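# Carry the ball to the other cup and reseat the frame

## Task

Bring the ball over to the cup on the opposite post, and set the frame back where it belongs, sitting on its rests. Both must stay that way without any robot holding them. Finally, open the grippers and pull the arms away.

## Robot and tools

ROBOTS. There are six identical i2rt Big YAM arms named arm1 to arm6. Each has six revolute joints, a two-finger gripper and a wrist camera (armN_cam_wrist). cam_high is a fixed camera in the room. The hand can reach roughly 1.0 m out from the joint1 axis. Joints move at different speeds, so the hand may sweep a wide path between postures. With joints 1 and 6 at zero and the hand level and forward, the wrist camera rides on top of the hand, looking at the fingertips.

FRAMES. Poses live in one shared scene frame: origin on the floor, +z up. 'hand' is the point halfway between the fingertips. Its z axis runs along the fingers and its y axis is the direction the fingers open and close. Each hand pose depends on that robot's true foot pose, which is never printed.

execute_actions. Argument 'actions' is a list holding one action or nothing. An action is an object keyed by arm name; under each name goes 'joints', an object of absolute joint targets (not offsets) by name. Any subset of arms and joints may appear. Units and ranges:
- joint1_rad, radians, -2.879 to 2.879 (done within 0.045): turns the arm about its foot, positive counter-clockwise seen from above; 0 unfolds the arm in the direction its foot faces.
- joint2_rad, 0 to 3.141 (0.14): shoulder; 0 has the upper arm pointing back and roughly level, larger values raise it and then bring it forward.
- joint3_rad, 0 to 3.019 (0.09): elbow; 0 is folded, larger opens.
- joint4_rad, -1.692 to 1.57 (0.055): hand pitch, positive tilts fingers up.
- joint5_rad, -1.57 to 1.57 (0.03): hand swings sideways, positive toward the arm's right.
- joint6_rad, -2.094 to 2.094 (0.035): hand roll, positive clockwise viewed from behind the hand.
- gripper_m, metres, 0 to 0.093 (0.003): fingertip gap. Grip force tops out near 50 to 62 N per pad, lower on some grippers.
All motions in an action start at once and may finish at different times; one action runs at most 15 s. A joint or arm left out can still be driving toward its previous target. An unknown key or out-of-range number rejects the whole call and nothing moves. Optional 'cameras': list of camera names, or 'all'; omitted or null gives all, [] gives none. An empty actions list just reports state and images. Images are taken at the end of the call; the 'pictures' line lists cameras in image order.

wait: 'seconds' from 0 to 10. Commands nothing new; returns the same report as an empty action.

zoom_image: 'camera' plus 'region' [x0, y0, x1, y1] in pixels of that camera's most recent full image, origin top-left, at most 504 by 504. Wrist images are 616x616 fisheye; cam_high is 504x504 pinhole with strong radial distortion.

read_manual: returns only licence texts; moves nothing.

finished_scene: 'scene' is the integer number of the current scene. It ends that scene permanently after the last command is held, and reports whether the job succeeded; the next scene's task arrives in its result. Only call it once the ball and frame rest correctly on their own and the arms are open and away. Replying without any tool call also ends everything.

READING RESULTS. joint_status tells how each commanded joint ended: 'off_target' (stopped short, maybe still pushing), 'contact_stop' or 'time_out' (old target dropped, holds where it stopped), 'not_followed' (a safety check withheld the arm's targets; shown with a 'joint command not followed' line and usually a 'cause:' line; the gripper part still runs, and the arm may retry those targets on each later action until given passable ones or the path clears). After a time_out a joint may keep pushing toward a target no further than 0.375, 0.375, 0.113, 0.225, 0.075 and 0.3 rad (joints 1 to 6) from its position, and moves there on its own if freed; on_its_own lists such uncommanded behaviour, where 'held at' is the held target, not the actual position. To relieve a push, command the joint its reported position. Very small target changes may not move a joint. A loaded joint that was holding can sag. Joint torques come in arm joint order, are the drive's total output, and carry per-arm offsets, scaling and noise, so friction can fake or hide a load. If a call reports a stop, the remaining motion calls of that reply are skipped.

HEAT. Holding loads warms motors, even while you think. A MOTOR HOT line appears from 85 °C; at 100 °C an OVER-TEMPERATURE FAULT drops that whole arm and gripper until cooled, and its unfinished keys read 'limit_stop_at_motor_heat'; resend targets afterwards. Some heat carries into the next scene.

CAUTIONS. The simulation keeps running while you compose a reply, with robots holding their last command. Arms do not stop on contact; they keep pressing, possibly hard. A hard squeeze between two robots fails the run; hard hits may too. The anti-collision check can react late and ignores fingers, gripper housings and wrist cameras, and no state line reports robot-robot contact. Objects touching robots do not count as robot contact. Never let anything leave the work area or reach the floor. Loose objects may get nudged occasionally, so recheck before finishing. Avoid drops, slips, slams and heavy pushing, and keep motions brief.

Each tool is called after "Emit:" as name(argument=value, ...), one argument or row to a line, values as JSON.

## Session

Emit:
execute_actions(
  actions=[],
)

Scene clock: 0.00 s.
Joint torques (N m, as the arm reports them, + toward a larger angle): no reading
Motor temperatures (°C, as the motors report them): arm1=[22 20 24 23 25 25] | arm2=[23 24 21 25 21 21] | arm3=[21 23 22 24 23 22] | arm4=[24 23 22 22 21 23] | arm5=[24 24 23 21 21 22] | arm6=[24 23 22 25 24 22]
arm1.joint_positions: joint1_rad=-0.303 joint2_rad=+0.566 joint3_rad=+1.392 joint4_rad=-1.197 joint5_rad=+0.231 joint6_rad=-0.329 gripper_m=+0.094
arm1.joint_status: not commanded
arm1.hand: x=-0.5952 y=+1.4632 z=+1.3628 quat_wxyz=(-0.273, -0.500, -0.658, +0.493) (m; scene frame)
arm2.joint_positions: joint1_rad=-0.367 joint2_rad=+0.619 joint3_rad=+1.359 joint4_rad=-1.334 joint5_rad=-0.238 joint6_rad=-0.425 gripper_m=+0.094
arm2.joint_status: not commanded
arm2.hand: x=-1.3203 y=+0.1817 z=+1.2875 quat_wxyz=(-0.459, -0.018, -0.878, +0.137) (m; scene frame)
arm3.joint_positions: joint1_rad=+0.005 joint2_rad=+0.617 joint3_rad=+1.406 joint4_rad=-1.458 joint5_rad=-0.059 joint6_rad=+0.277 gripper_m=+0.094
arm3.joint_status: not commanded
arm3.hand: x=-1.4301 y=-0.7090 z=+1.3473 quat_wxyz=(-0.390, +0.151, -0.885, -0.205) (m; scene frame)
arm4.joint_positions: joint1_rad=+0.081 joint2_rad=+0.553 joint3_rad=+1.468 joint4_rad=-1.148 joint5_rad=-0.222 joint6_rad=+0.193 gripper_m=+0.094
arm4.joint_status: not commanded
arm4.hand: x=-0.3071 y=-1.2966 z=+1.4775 quat_wxyz=(-0.322, +0.555, -0.550, -0.535) (m; scene frame)
arm5.joint_positions: joint1_rad=+0.229 joint2_rad=+0.598 joint3_rad=+1.373 joint4_rad=-1.210 joint5_rad=-0.281 joint6_rad=-0.233 gripper_m=+0.094
arm5.joint_status: not commanded
arm5.hand: x=+1.0786 y=-1.1556 z=+1.4144 quat_wxyz=(-0.134, +0.833, -0.127, -0.522) (m; scene frame)
arm6.joint_positions: joint1_rad=-0.334 joint2_rad=+0.571 joint3_rad=+1.357 joint4_rad=-1.339 joint5_rad=+0.177 joint6_rad=+0.048 gripper_m=+0.094
arm6.joint_status: not commanded
arm6.hand: x=+1.2128 y=+0.9660 z=+1.3807 quat_wxyz=(-0.101, -0.840, -0.237, +0.478) (m; scene frame)
pictures: arm1_cam_wrist, arm2_cam_wrist, arm3_cam_wrist, arm4_cam_wrist, arm5_cam_wrist, arm6_cam_wrist, cam_high
Images, in order (width x height): arm1_cam_wrist 616x616, arm2_cam_wrist 616x616, arm3_cam_wrist 616x616, arm4_cam_wrist 616x616, arm5_cam_wrist 616x616, arm6_cam_wrist 616x616, cam_high 504x504.

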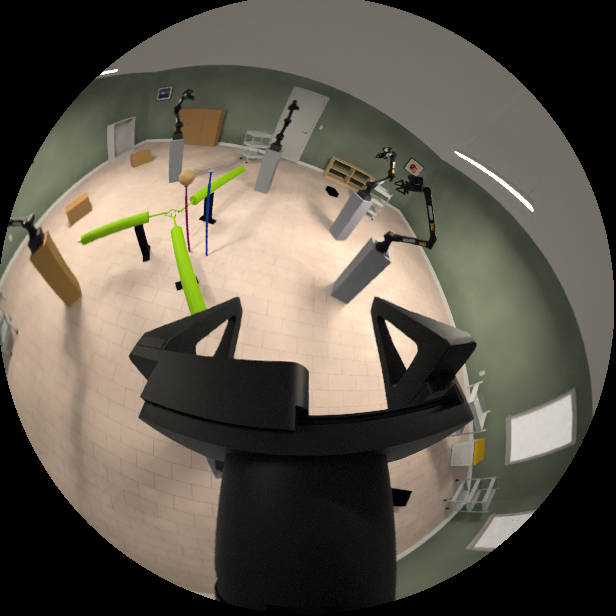

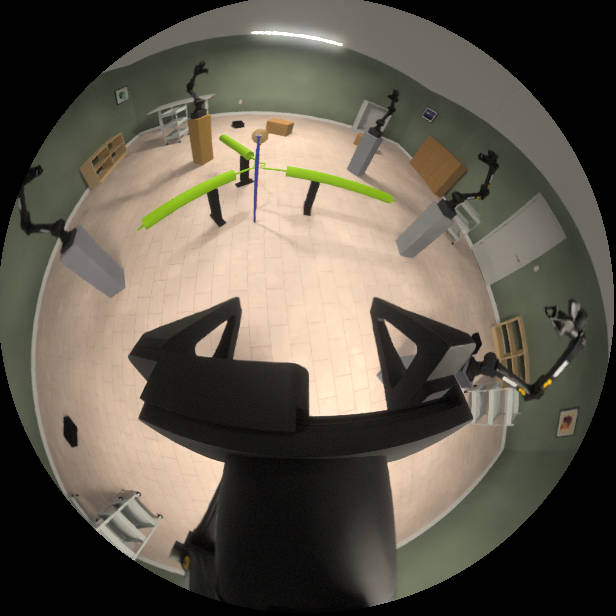

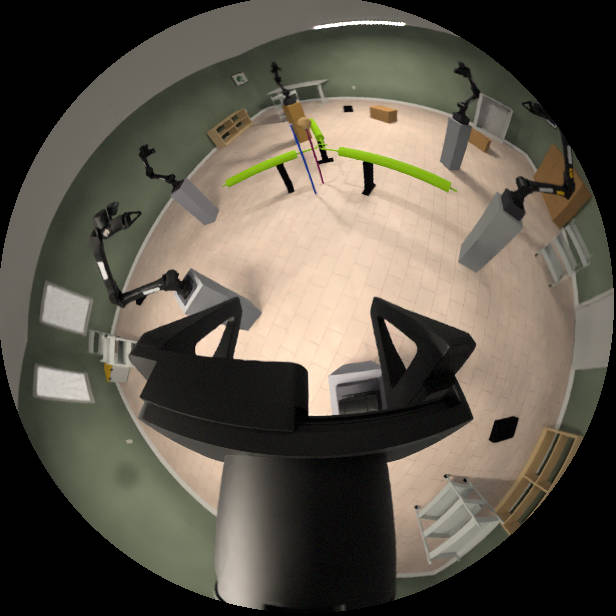

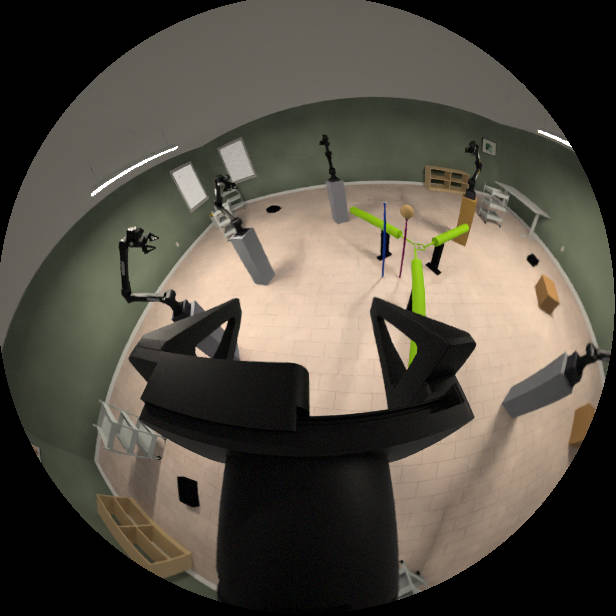

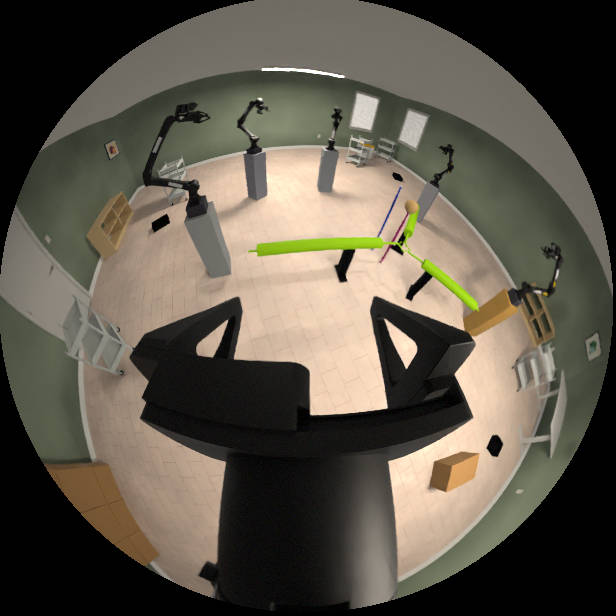

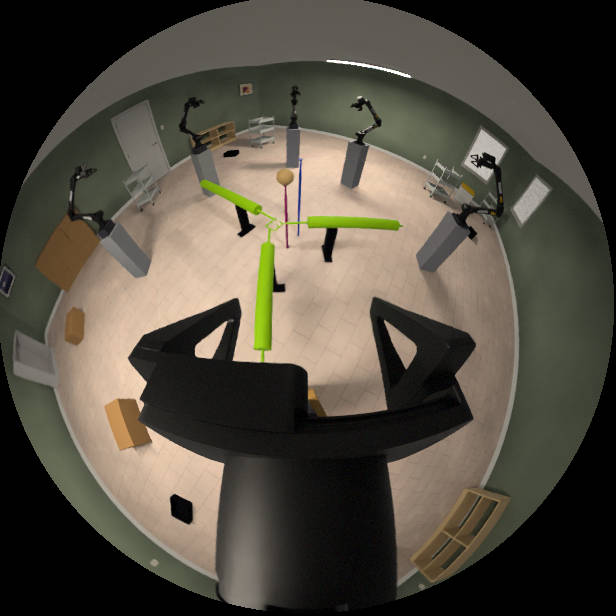

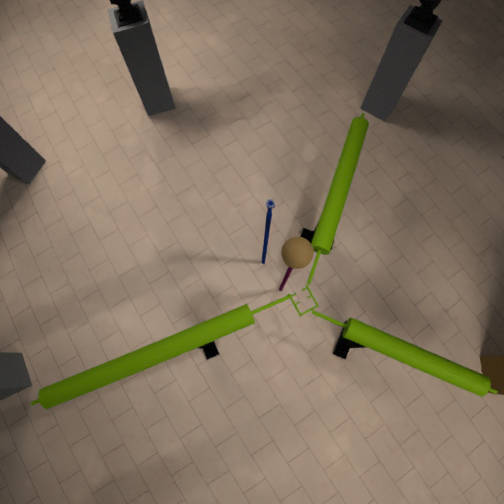

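Emit:
zoom_image(
  camera="cam_high",
  region=[220, 180, 380, 340],
)

Emit:
zoom_image(
  camera="arm6_cam_wrist",
  region=[180, 140, 420, 380],
)

Region (220, 180, 380, 340) of cam_high's 504x504 image, scaled by 3.150, with more detail than that image has.

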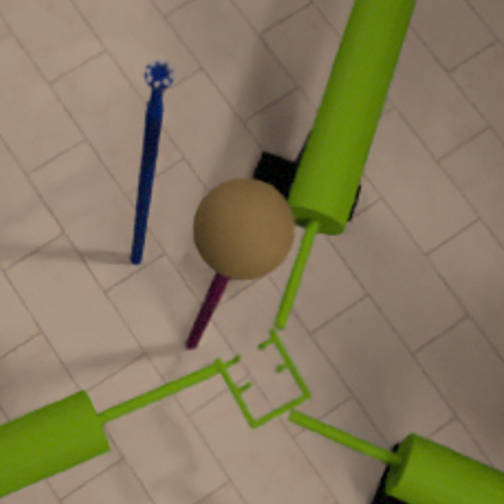

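Region (180, 140, 420, 380) of arm6_cam_wrist's 616x616 image, scaled by 2.100, with more detail than that image has.

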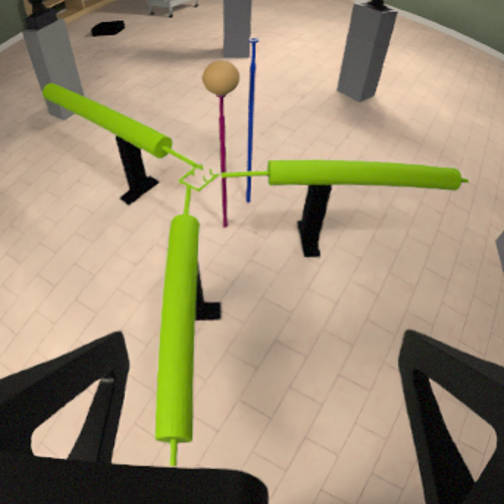

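Emit:
execute_actions(
  actions=[
    {"arm1":{"joints":{"joint1_rad":0,"joint2_rad":1.0,"joint3_rad":1.0,"joint4_rad":-0.8,"joint5_rad":0,"joint6_rad":0}},"arm4":{"joints":{"joint1_rad":0,"joint2_rad":1.0,"joint3_rad":1.0,"joint4_rad":-0.8,"joint5_rad":0,"joint6_rad":0}},"arm6":{"joints":{"joint1_rad":0,"joint2_rad":1.0,"joint3_rad":1.0,"joint4_rad":-0.8,"joint5_rad":0,"joint6_rad":0}}},
  ],
  cameras=["arm1_cam_wrist","arm4_cam_wrist","arm6_cam_wrist","cam_high"],
)

Scene clock: 11.30 s.
Joint torques (N m, as the arm reports them, + toward a larger angle): arm1=[ 2.3  -7.   12.04  2.96 -0.09  0.  ] | arm2=[-2.    0.81  8.36  1.92 -0.17 -0.06] | arm3=[-0.74  2.94  9.37  1.44  0.01 -0.15] | arm4=[-0.98 -5.83 12.54  2.67  0.33 -0.08] | arm5=[ 0.42  0.18  7.96  2.04 -0.08 -0.01] | arm6=[-0.45 -2.96 13.32  2.3  -0.02 -0.08]
Motor temperatures (°C, as the motors report them): arm1=[22 20 26 23 25 25] | arm2=[23 24 23 25 21 21] | arm3=[21 23 24 24 23 22] | arm4=[24 23 24 22 21 23] | arm5=[24 25 25 21 21 22] | arm6=[24 23 24 25 24 22]
arm1.joint_positions: joint1_rad=-0.006 joint2_rad=+0.995 joint3_rad=+0.954 joint4_rad=-0.825 joint5_rad=+0.002 joint6_rad=-0.009 gripper_m=+0.094
arm1.joint_status: all done
arm1.hand: x=-0.4172 y=+1.3109 z=+1.0594 quat_wxyz=(-0.284, -0.518, -0.785, +0.187) (m; scene frame)
arm2.joint_positions: joint1_rad=-0.367 joint2_rad=+0.619 joint3_rad=+1.359 joint4_rad=-1.334 joint5_rad=-0.238 joint6_rad=-0.425 gripper_m=+0.094
arm2.joint_status: not commanded
arm2.hand: x=-1.3203 y=+0.1817 z=+1.2875 quat_wxyz=(-0.459, -0.018, -0.878, +0.137) (m; scene frame)
arm3.joint_positions: joint1_rad=+0.005 joint2_rad=+0.617 joint3_rad=+1.406 joint4_rad=-1.458 joint5_rad=-0.059 joint6_rad=+0.277 gripper_m=+0.094
arm3.joint_status: not commanded
arm3.hand: x=-1.4301 y=-0.7090 z=+1.3473 quat_wxyz=(-0.390, +0.151, -0.885, -0.205) (m; scene frame)
arm4.joint_positions: joint1_rad=+0.005 joint2_rad=+0.993 joint3_rad=+0.969 joint4_rad=-0.825 joint5_rad=-0.004 joint6_rad=+0.010 gripper_m=+0.094
arm4.joint_status: all done
arm4.hand: x=-0.2414 y=-1.0811 z=+1.1360 quat_wxyz=(-0.258, +0.641, -0.680, -0.246) (m; scene frame)
arm5.joint_positions: joint1_rad=+0.229 joint2_rad=+0.598 joint3_rad=+1.373 joint4_rad=-1.210 joint5_rad=-0.281 joint6_rad=-0.233 gripper_m=+0.094
arm5.joint_status: not commanded
arm5.hand: x=+1.0786 y=-1.1556 z=+1.4144 quat_wxyz=(-0.134, +0.833, -0.127, -0.522) (m; scene frame)
arm6.joint_positions: joint1_rad=-0.001 joint2_rad=+0.997 joint3_rad=+0.980 joint4_rad=-0.815 joint5_rad=+0.003 joint6_rad=+0.011 gripper_m=+0.094
arm6.joint_status: all done
arm6.hand: x=+1.1809 y=+0.7231 z=+1.1416 quat_wxyz=(-0.175, -0.816, -0.454, +0.312) (m; scene frame)
pictures: arm1_cam_wrist, arm4_cam_wrist, arm6_cam_wrist, cam_high
Images, in order (width x height): arm1_cam_wrist 616x616, arm4_cam_wrist 616x616, arm6_cam_wrist 616x616, cam_high 504x504.

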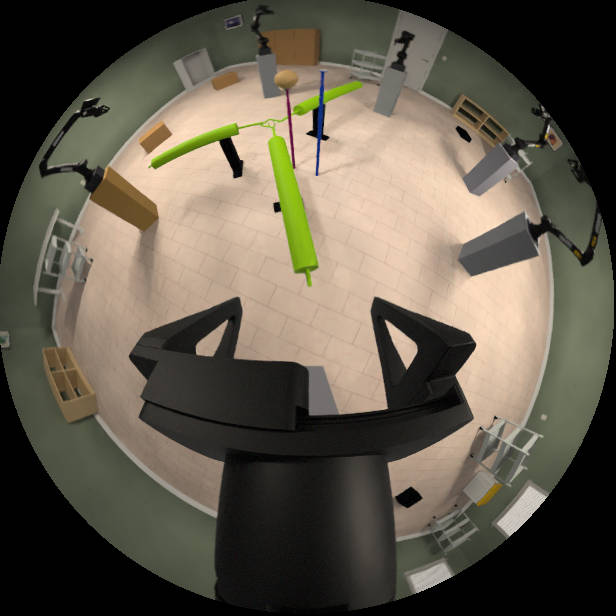

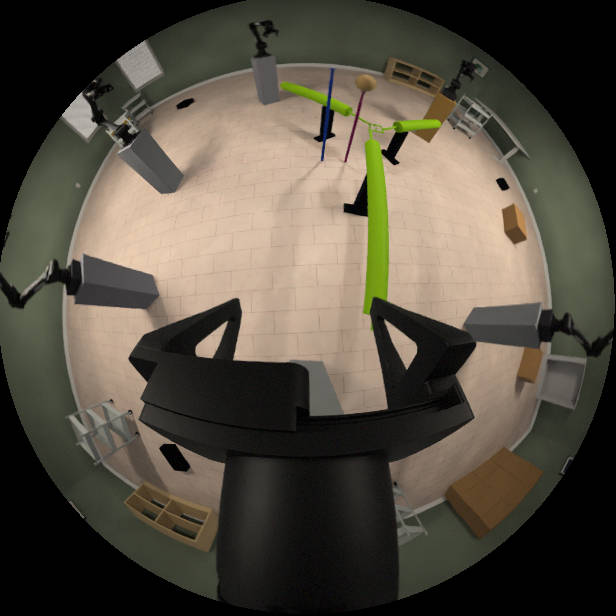

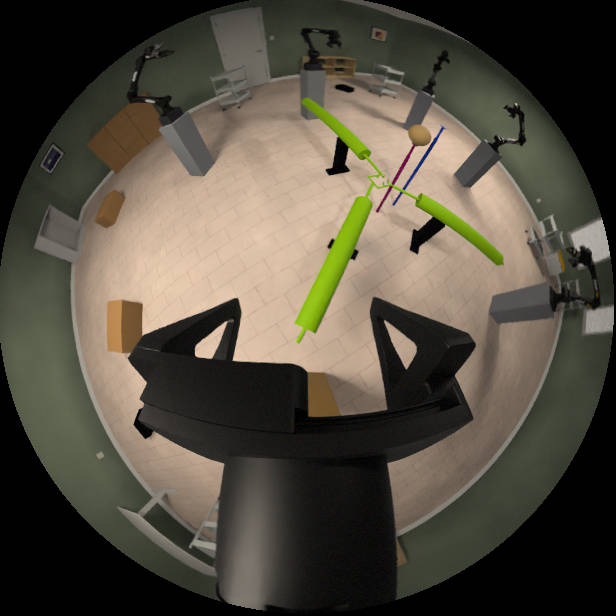

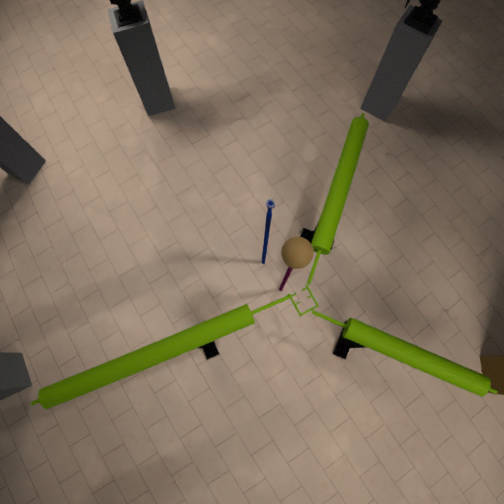

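Emit:
execute_actions(
  actions=[
    {"arm1":{"joints":{"joint2_rad":1.5,"joint3_rad":0.62,"joint4_rad":0.05}},"arm4":{"joints":{"joint1_rad":-0.4,"joint2_rad":1.4,"joint3_rad":0.42,"joint4_rad":0.15}},"arm6":{"joints":{"joint2_rad":1.4,"joint3_rad":0.42,"joint4_rad":0.15}}},
  ],
  cameras=["arm1_cam_wrist","arm4_cam_wrist","arm6_cam_wrist","cam_high"],
)

Scene clock: 24.07 s.
Joint torques (N m, as the arm reports them, + toward a larger angle): arm1=[  2.58 -13.92   7.92   3.09  -0.12  -0.01] | arm2=[-1.58  0.95  8.39  1.93 -0.15 -0.05] | arm3=[-0.75  2.93  9.38  1.43  0.01 -0.16] | arm4=[-0.33 -8.53  6.51  2.79  0.17 -0.07] | arm5=[-0.31  0.4   8.13  2.04 -0.09 -0.01] | arm6=[ 0.01 -6.84  6.69  2.31  0.   -0.12]
Motor temperatures (°C, as the motors report them): arm1=[22 21 29 23 25 25] | arm2=[23 24 25 25 21 21] | arm3=[21 23 26 24 23 22] | arm4=[24 23 26 22 21 23] | arm5=[24 25 26 21 21 22] | arm6=[24 23 26 25 24 22]
arm1.joint_positions: joint1_rad=-0.006 joint2_rad=+1.512 joint3_rad=+0.589 joint4_rad=+0.024 joint5_rad=+0.002 joint6_rad=-0.009 gripper_m=+0.094
arm1.joint_status: all done
arm1.hand: x=-0.4017 y=+1.2800 z=+0.7923 quat_wxyz=(-0.271, -0.521, -0.789, +0.178) (m; scene frame)
arm2.joint_positions: joint1_rad=-0.367 joint2_rad=+0.619 joint3_rad=+1.359 joint4_rad=-1.334 joint5_rad=-0.238 joint6_rad=-0.425 gripper_m=+0.094
arm2.joint_status: not commanded
arm2.hand: x=-1.3203 y=+0.1817 z=+1.2875 quat_wxyz=(-0.459, -0.018, -0.878, +0.137) (m; scene frame)
arm3.joint_positions: joint1_rad=+0.005 joint2_rad=+0.617 joint3_rad=+1.406 joint4_rad=-1.458 joint5_rad=-0.059 joint6_rad=+0.277 gripper_m=+0.094
arm3.joint_status: not commanded
arm3.hand: x=-1.4301 y=-0.7090 z=+1.3473 quat_wxyz=(-0.390, +0.151, -0.885, -0.205) (m; scene frame)
arm4.joint_positions: joint1_rad=-0.402 joint2_rad=+1.407 joint3_rad=+0.418 joint4_rad=+0.124 joint5_rad=-0.001 joint6_rad=+0.008 gripper_m=+0.094
arm4.joint_status: all done
arm4.hand: x=-0.0854 y=-1.1403 z=+0.8542 quat_wxyz=(-0.296, +0.491, -0.798, -0.185) (m; scene frame)
arm5.joint_positions: joint1_rad=+0.229 joint2_rad=+0.598 joint3_rad=+1.373 joint4_rad=-1.210 joint5_rad=-0.281 joint6_rad=-0.233 gripper_m=+0.094
arm5.joint_status: not commanded
arm5.hand: x=+1.0786 y=-1.1556 z=+1.4144 quat_wxyz=(-0.134, +0.833, -0.127, -0.522) (m; scene frame)
arm6.joint_positions: joint1_rad=-0.001 joint2_rad=+1.408 joint3_rad=+0.424 joint4_rad=+0.134 joint5_rad=+0.003 joint6_rad=+0.011 gripper_m=+0.094
arm6.joint_status: all done
arm6.hand: x=+1.1916 y=+0.7422 z=+0.8566 quat_wxyz=(-0.171, -0.819, -0.456, +0.305) (m; scene frame)
pictures: arm1_cam_wrist, arm4_cam_wrist, arm6_cam_wrist, cam_high
Images, in order (width x height): arm1_cam_wrist 616x616, arm4_cam_wrist 616x616, arm6_cam_wrist 616x616, cam_high 504x504.

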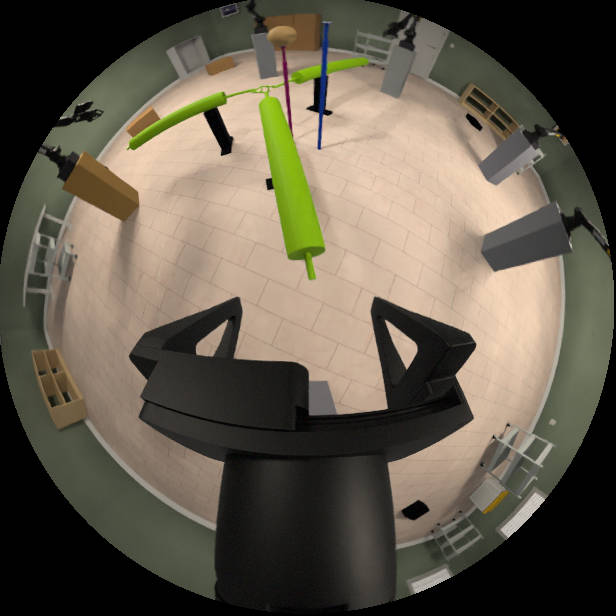

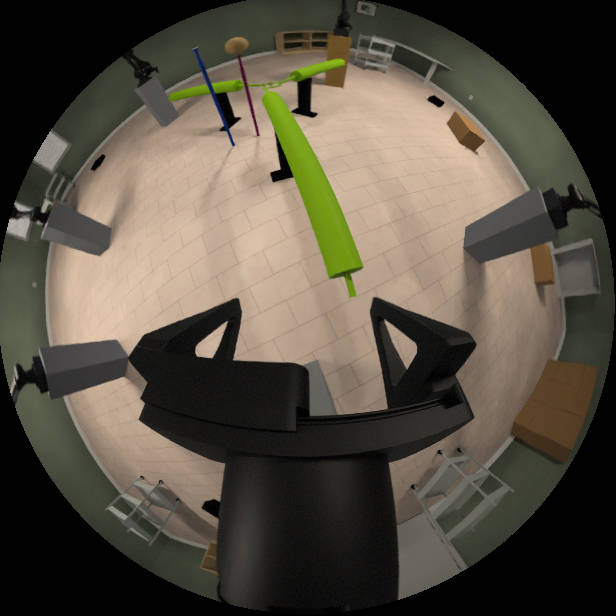

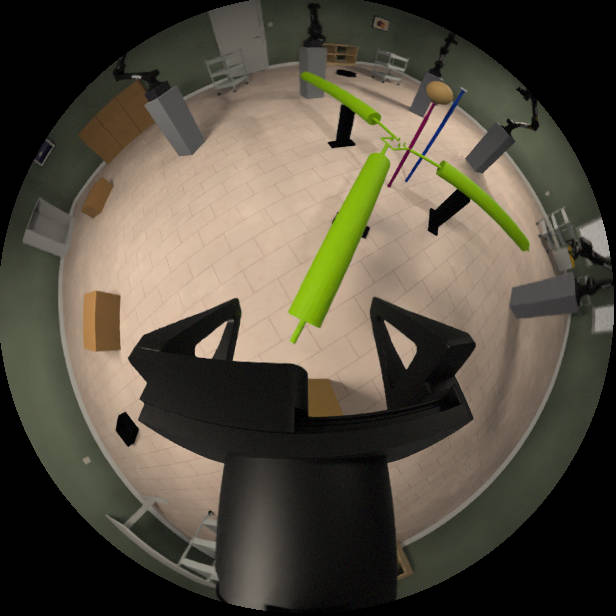

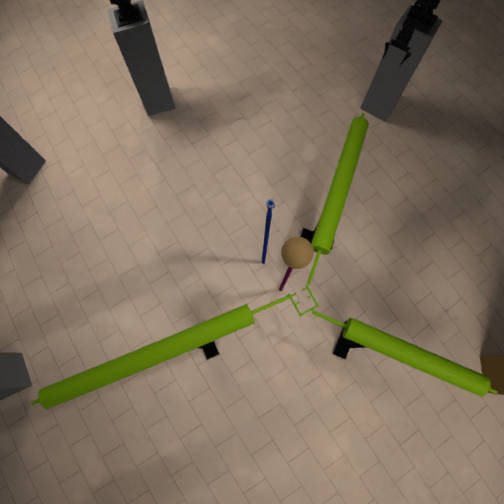

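Emit:
execute_actions(
  actions=[
    {"arm1":{"joints":{"joint1_rad":-0.02,"joint2_rad":2.29,"joint3_rad":1.52,"joint4_rad":-0.76,"joint6_rad":-0.27}},"arm4":{"joints":{"joint1_rad":-0.63,"joint2_rad":2.33,"joint3_rad":1.3,"joint4_rad":-0.52,"joint6_rad":-0.66}},"arm6":{"joints":{"joint1_rad":0.06,"joint2_rad":2.195,"joint3_rad":0.875,"joint4_rad":-0.236,"joint6_rad":0.5}}},
  ],
  cameras=["arm1_cam_wrist","arm4_cam_wrist","arm6_cam_wrist","cam_high"],
)

Scene clock: 33.30 s.
Joint torques (N m, as the arm reports them, + toward a larger angle): arm1=[  1.03 -27.48   7.26  -0.04  -0.13  -0.27] | arm2=[-2.46  0.87  8.32  1.86 -0.2  -0.07] | arm3=[-0.76  2.9   9.37  1.43  0.01 -0.16] | arm4=[ -0.15 -20.86   6.85  -0.13   0.1   -0.09] | arm5=[ 0.64 -0.41  8.1   1.95 -0.11 -0.03] | arm6=[ -0.13 -12.97   3.69   0.25   0.09   0.09]
Motor temperatures (°C, as the motors report them): arm1=[22 21 28 23 25 25] | arm2=[23 24 25 25 21 21] | arm3=[21 23 26 24 23 22] | arm4=[24 24 26 22 21 23] | arm5=[24 25 27 21 21 22] | arm6=[24 23 25 25 24 22]
arm1.joint_positions: joint1_rad=-0.006 joint2_rad=+2.311 joint3_rad=+1.486 joint4_rad=-0.744 joint5_rad=+0.002 joint6_rad=-0.261 gripper_m=+0.094
arm1.joint_status: all done
arm1.hand: x=-0.3481 y=+1.1569 z=+0.6136 quat_wxyz=(+0.001, -0.440, -0.898, -0.005) (m; scene frame)
arm2.joint_positions: joint1_rad=-0.367 joint2_rad=+0.619 joint3_rad=+1.359 joint4_rad=-1.334 joint5_rad=-0.238 joint6_rad=-0.425 gripper_m=+0.094
arm2.joint_status: not commanded
arm2.hand: x=-1.3203 y=+0.1817 z=+1.2875 quat_wxyz=(-0.459, -0.018, -0.878, +0.137) (m; scene frame)
arm3.joint_positions: joint1_rad=+0.005 joint2_rad=+0.617 joint3_rad=+1.406 joint4_rad=-1.458 joint5_rad=-0.059 joint6_rad=+0.277 gripper_m=+0.094
arm3.joint_status: not commanded
arm3.hand: x=-1.4301 y=-0.7090 z=+1.3473 quat_wxyz=(-0.390, +0.151, -0.885, -0.205) (m; scene frame)
arm4.joint_positions: joint1_rad=-0.635 joint2_rad=+2.339 joint3_rad=+1.270 joint4_rad=-0.505 joint5_rad=-0.001 joint6_rad=-0.650 gripper_m=+0.094
arm4.joint_status: all done
arm4.hand: x=+0.0700 y=-1.0967 z=+0.6215 quat_wxyz=(-0.003, +0.691, -0.723, -0.001) (m; scene frame)
arm5.joint_positions: joint1_rad=+0.229 joint2_rad=+0.598 joint3_rad=+1.373 joint4_rad=-1.210 joint5_rad=-0.281 joint6_rad=-0.233 gripper_m=+0.094
arm5.joint_status: not commanded
arm5.hand: x=+1.0786 y=-1.1556 z=+1.4144 quat_wxyz=(-0.134, +0.833, -0.127, -0.522) (m; scene frame)
arm6.joint_positions: joint1_rad=+0.058 joint2_rad=+2.207 joint3_rad=+0.863 joint4_rad=-0.233 joint5_rad=+0.003 joint6_rad=+0.489 gripper_m=+0.094
arm6.joint_status: all done
arm6.hand: x=+1.2196 y=+0.7462 z=+0.6210 quat_wxyz=(+0.007, -0.956, -0.294, -0.003) (m; scene frame)
pictures: arm1_cam_wrist, arm4_cam_wrist, arm6_cam_wrist, cam_high
Images, in order (width x height): arm1_cam_wrist 616x616, arm4_cam_wrist 616x616, arm6_cam_wrist 616x616, cam_high 504x504.

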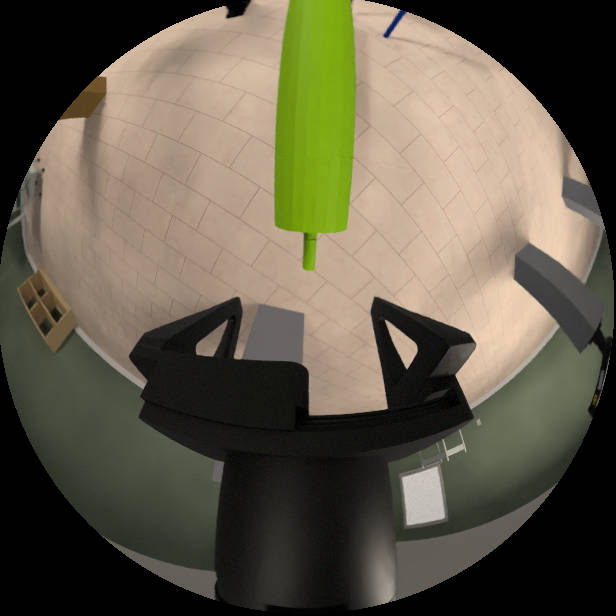

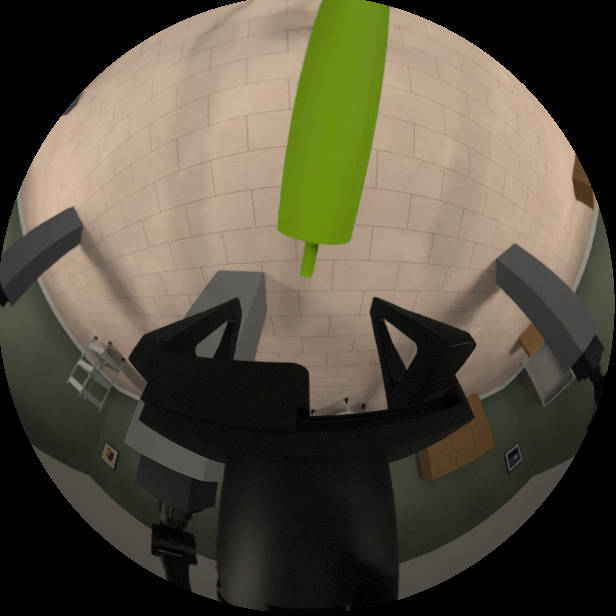

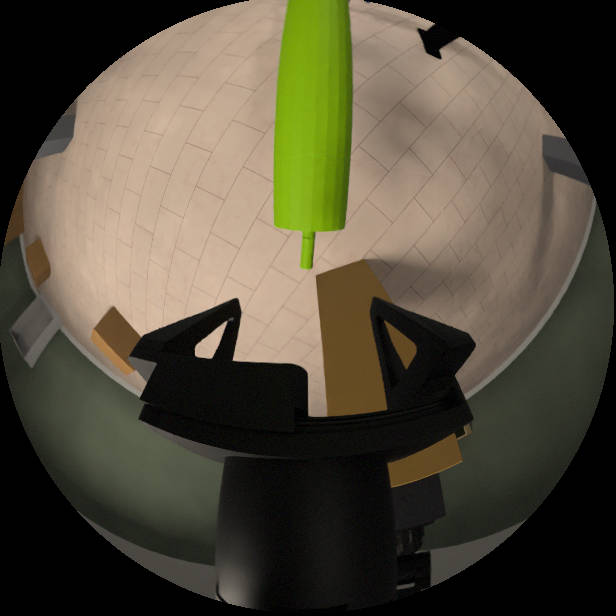

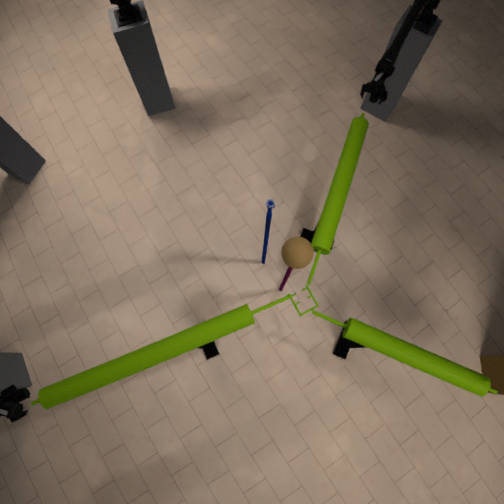

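Emit:
execute_actions(
  actions=[
    {"arm1":{"joints":{"joint2_rad":2.446,"joint3_rad":1.53,"joint4_rad":-0.6,"joint6_rad":-0.21}},"arm4":{"joints":{"joint1_rad":-0.655,"joint2_rad":2.525,"joint3_rad":1.34,"joint4_rad":-0.35,"joint6_rad":-0.47}},"arm6":{"joints":{"joint2_rad":2.452,"joint3_rad":0.95,"joint4_rad":-0.04,"joint6_rad":0.56}}},
  ],
  cameras=["arm1_cam_wrist","arm4_cam_wrist","arm6_cam_wrist","arm2_cam_wrist"],
)

Scene clock: 40.63 s.
Joint torques (N m, as the arm reports them, + toward a larger angle): arm1=[  0.31 -26.99   6.08   1.45  -0.06  -0.04] | arm2=[-1.43  0.97  8.31  1.97 -0.21 -0.02] | arm3=[-0.75  2.89  9.38  1.42  0.01 -0.15] | arm4=[ -1.11 -21.84   4.21   1.23   0.12   0.09] | arm5=[ 0.82 -0.13  8.14  1.76 -0.11 -0.01] | arm6=[ -0.1  -14.85   1.22   0.71   0.03   0.07]
Motor temperatures (°C, as the motors report them): arm1=[22 22 28 23 25 25] | arm2=[23 24 25 25 21 21] | arm3=[21 23 27 24 23 22] | arm4=[24 24 25 22 21 23] | arm5=[24 25 27 21 21 22] | arm6=[24 24 24 25 24 22]
arm1.joint_positions: joint1_rad=-0.006 joint2_rad=+2.471 joint3_rad=+1.510 joint4_rad=-0.617 joint5_rad=+0.002 joint6_rad=-0.219 gripper_m=+0.094
arm1.joint_status: all done
arm1.hand: x=-0.3514 y=+1.1669 z=+0.5291 quat_wxyz=(+0.005, -0.458, -0.889, -0.008) (m; scene frame)
arm2.joint_positions: joint1_rad=-0.367 joint2_rad=+0.619 joint3_rad=+1.359 joint4_rad=-1.334 joint5_rad=-0.238 joint6_rad=-0.425 gripper_m=+0.094
arm2.joint_status: not commanded
arm2.hand: x=-1.3203 y=+0.1817 z=+1.2875 quat_wxyz=(-0.459, -0.018, -0.878, +0.137) (m; scene frame)
arm3.joint_positions: joint1_rad=+0.005 joint2_rad=+0.617 joint3_rad=+1.406 joint4_rad=-1.458 joint5_rad=-0.059 joint6_rad=+0.277 gripper_m=+0.094
arm3.joint_status: not commanded
arm3.hand: x=-1.4301 y=-0.7090 z=+1.3473 quat_wxyz=(-0.390, +0.151, -0.885, -0.205) (m; scene frame)
arm4.joint_positions: joint1_rad=-0.648 joint2_rad=+2.538 joint3_rad=+1.332 joint4_rad=-0.368 joint5_rad=-0.001 joint6_rad=-0.480 gripper_m=+0.094
arm4.joint_status: all done
arm4.hand: x=+0.0692 y=-1.1076 z=+0.5329 quat_wxyz=(-0.002, +0.623, -0.782, -0.001) (m; scene frame)
arm5.joint_positions: joint1_rad=+0.229 joint2_rad=+0.598 joint3_rad=+1.373 joint4_rad=-1.210 joint5_rad=-0.281 joint6_rad=-0.233 gripper_m=+0.094
arm5.joint_status: not commanded
arm5.hand: x=+1.0786 y=-1.1556 z=+1.4144 quat_wxyz=(-0.134, +0.833, -0.127, -0.522) (m; scene frame)
arm6.joint_positions: joint1_rad=+0.058 joint2_rad=+2.466 joint3_rad=+0.945 joint4_rad=-0.050 joint5_rad=+0.003 joint6_rad=+0.549 gripper_m=+0.094
arm6.joint_status: all done
arm6.hand: x=+1.2228 y=+0.7527 z=+0.5312 quat_wxyz=(+0.004, -0.964, -0.265, -0.001) (m; scene frame)
pictures: arm1_cam_wrist, arm2_cam_wrist, arm4_cam_wrist, arm6_cam_wrist
Images, in order (width x height): arm1_cam_wrist 616x616, arm2_cam_wrist 616x616, arm4_cam_wrist 616x616, arm6_cam_wrist 616x616.

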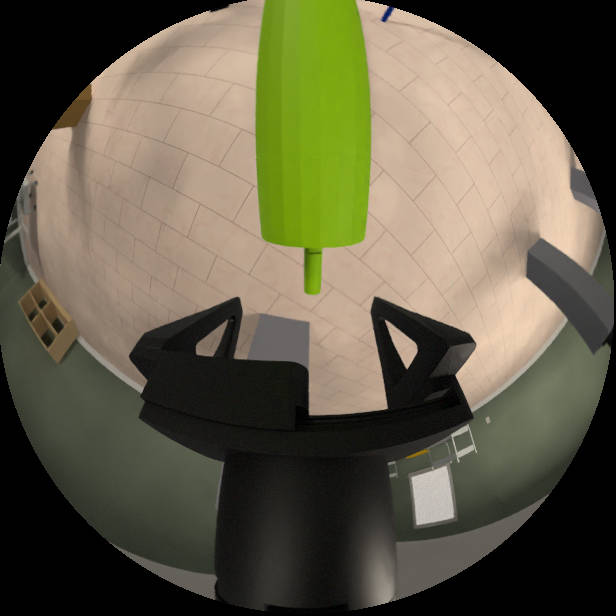

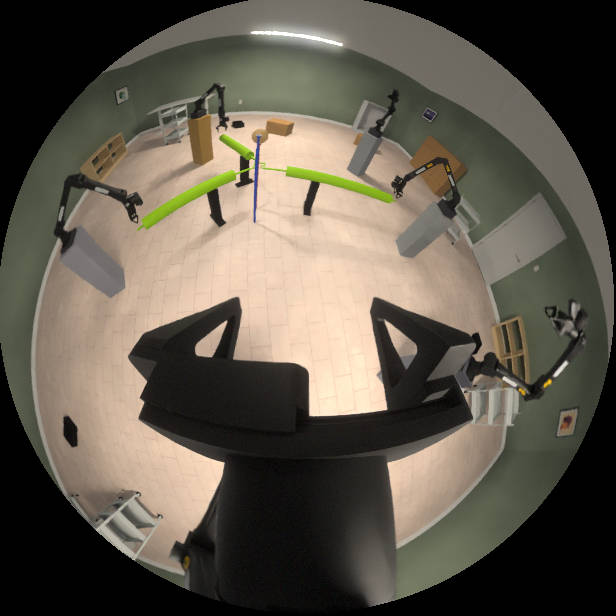

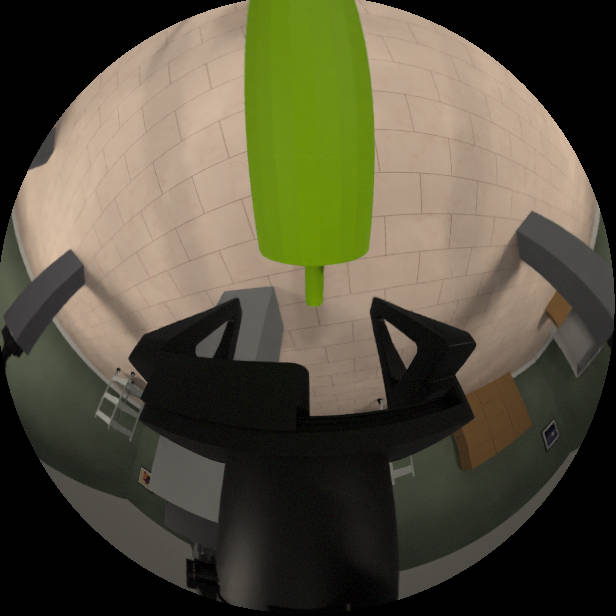

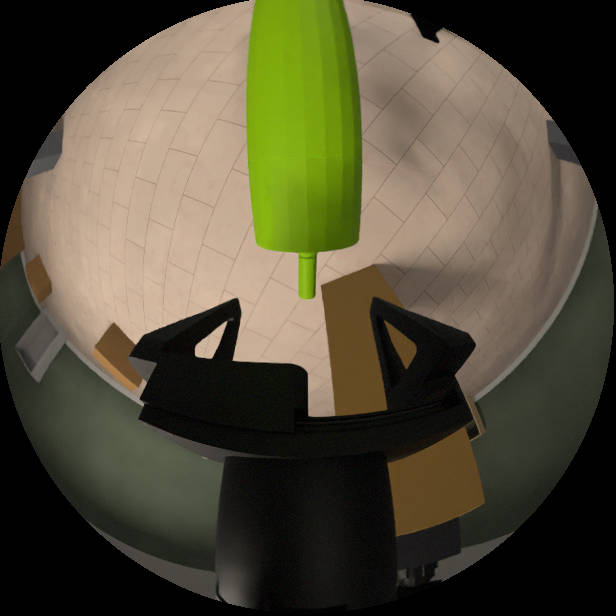

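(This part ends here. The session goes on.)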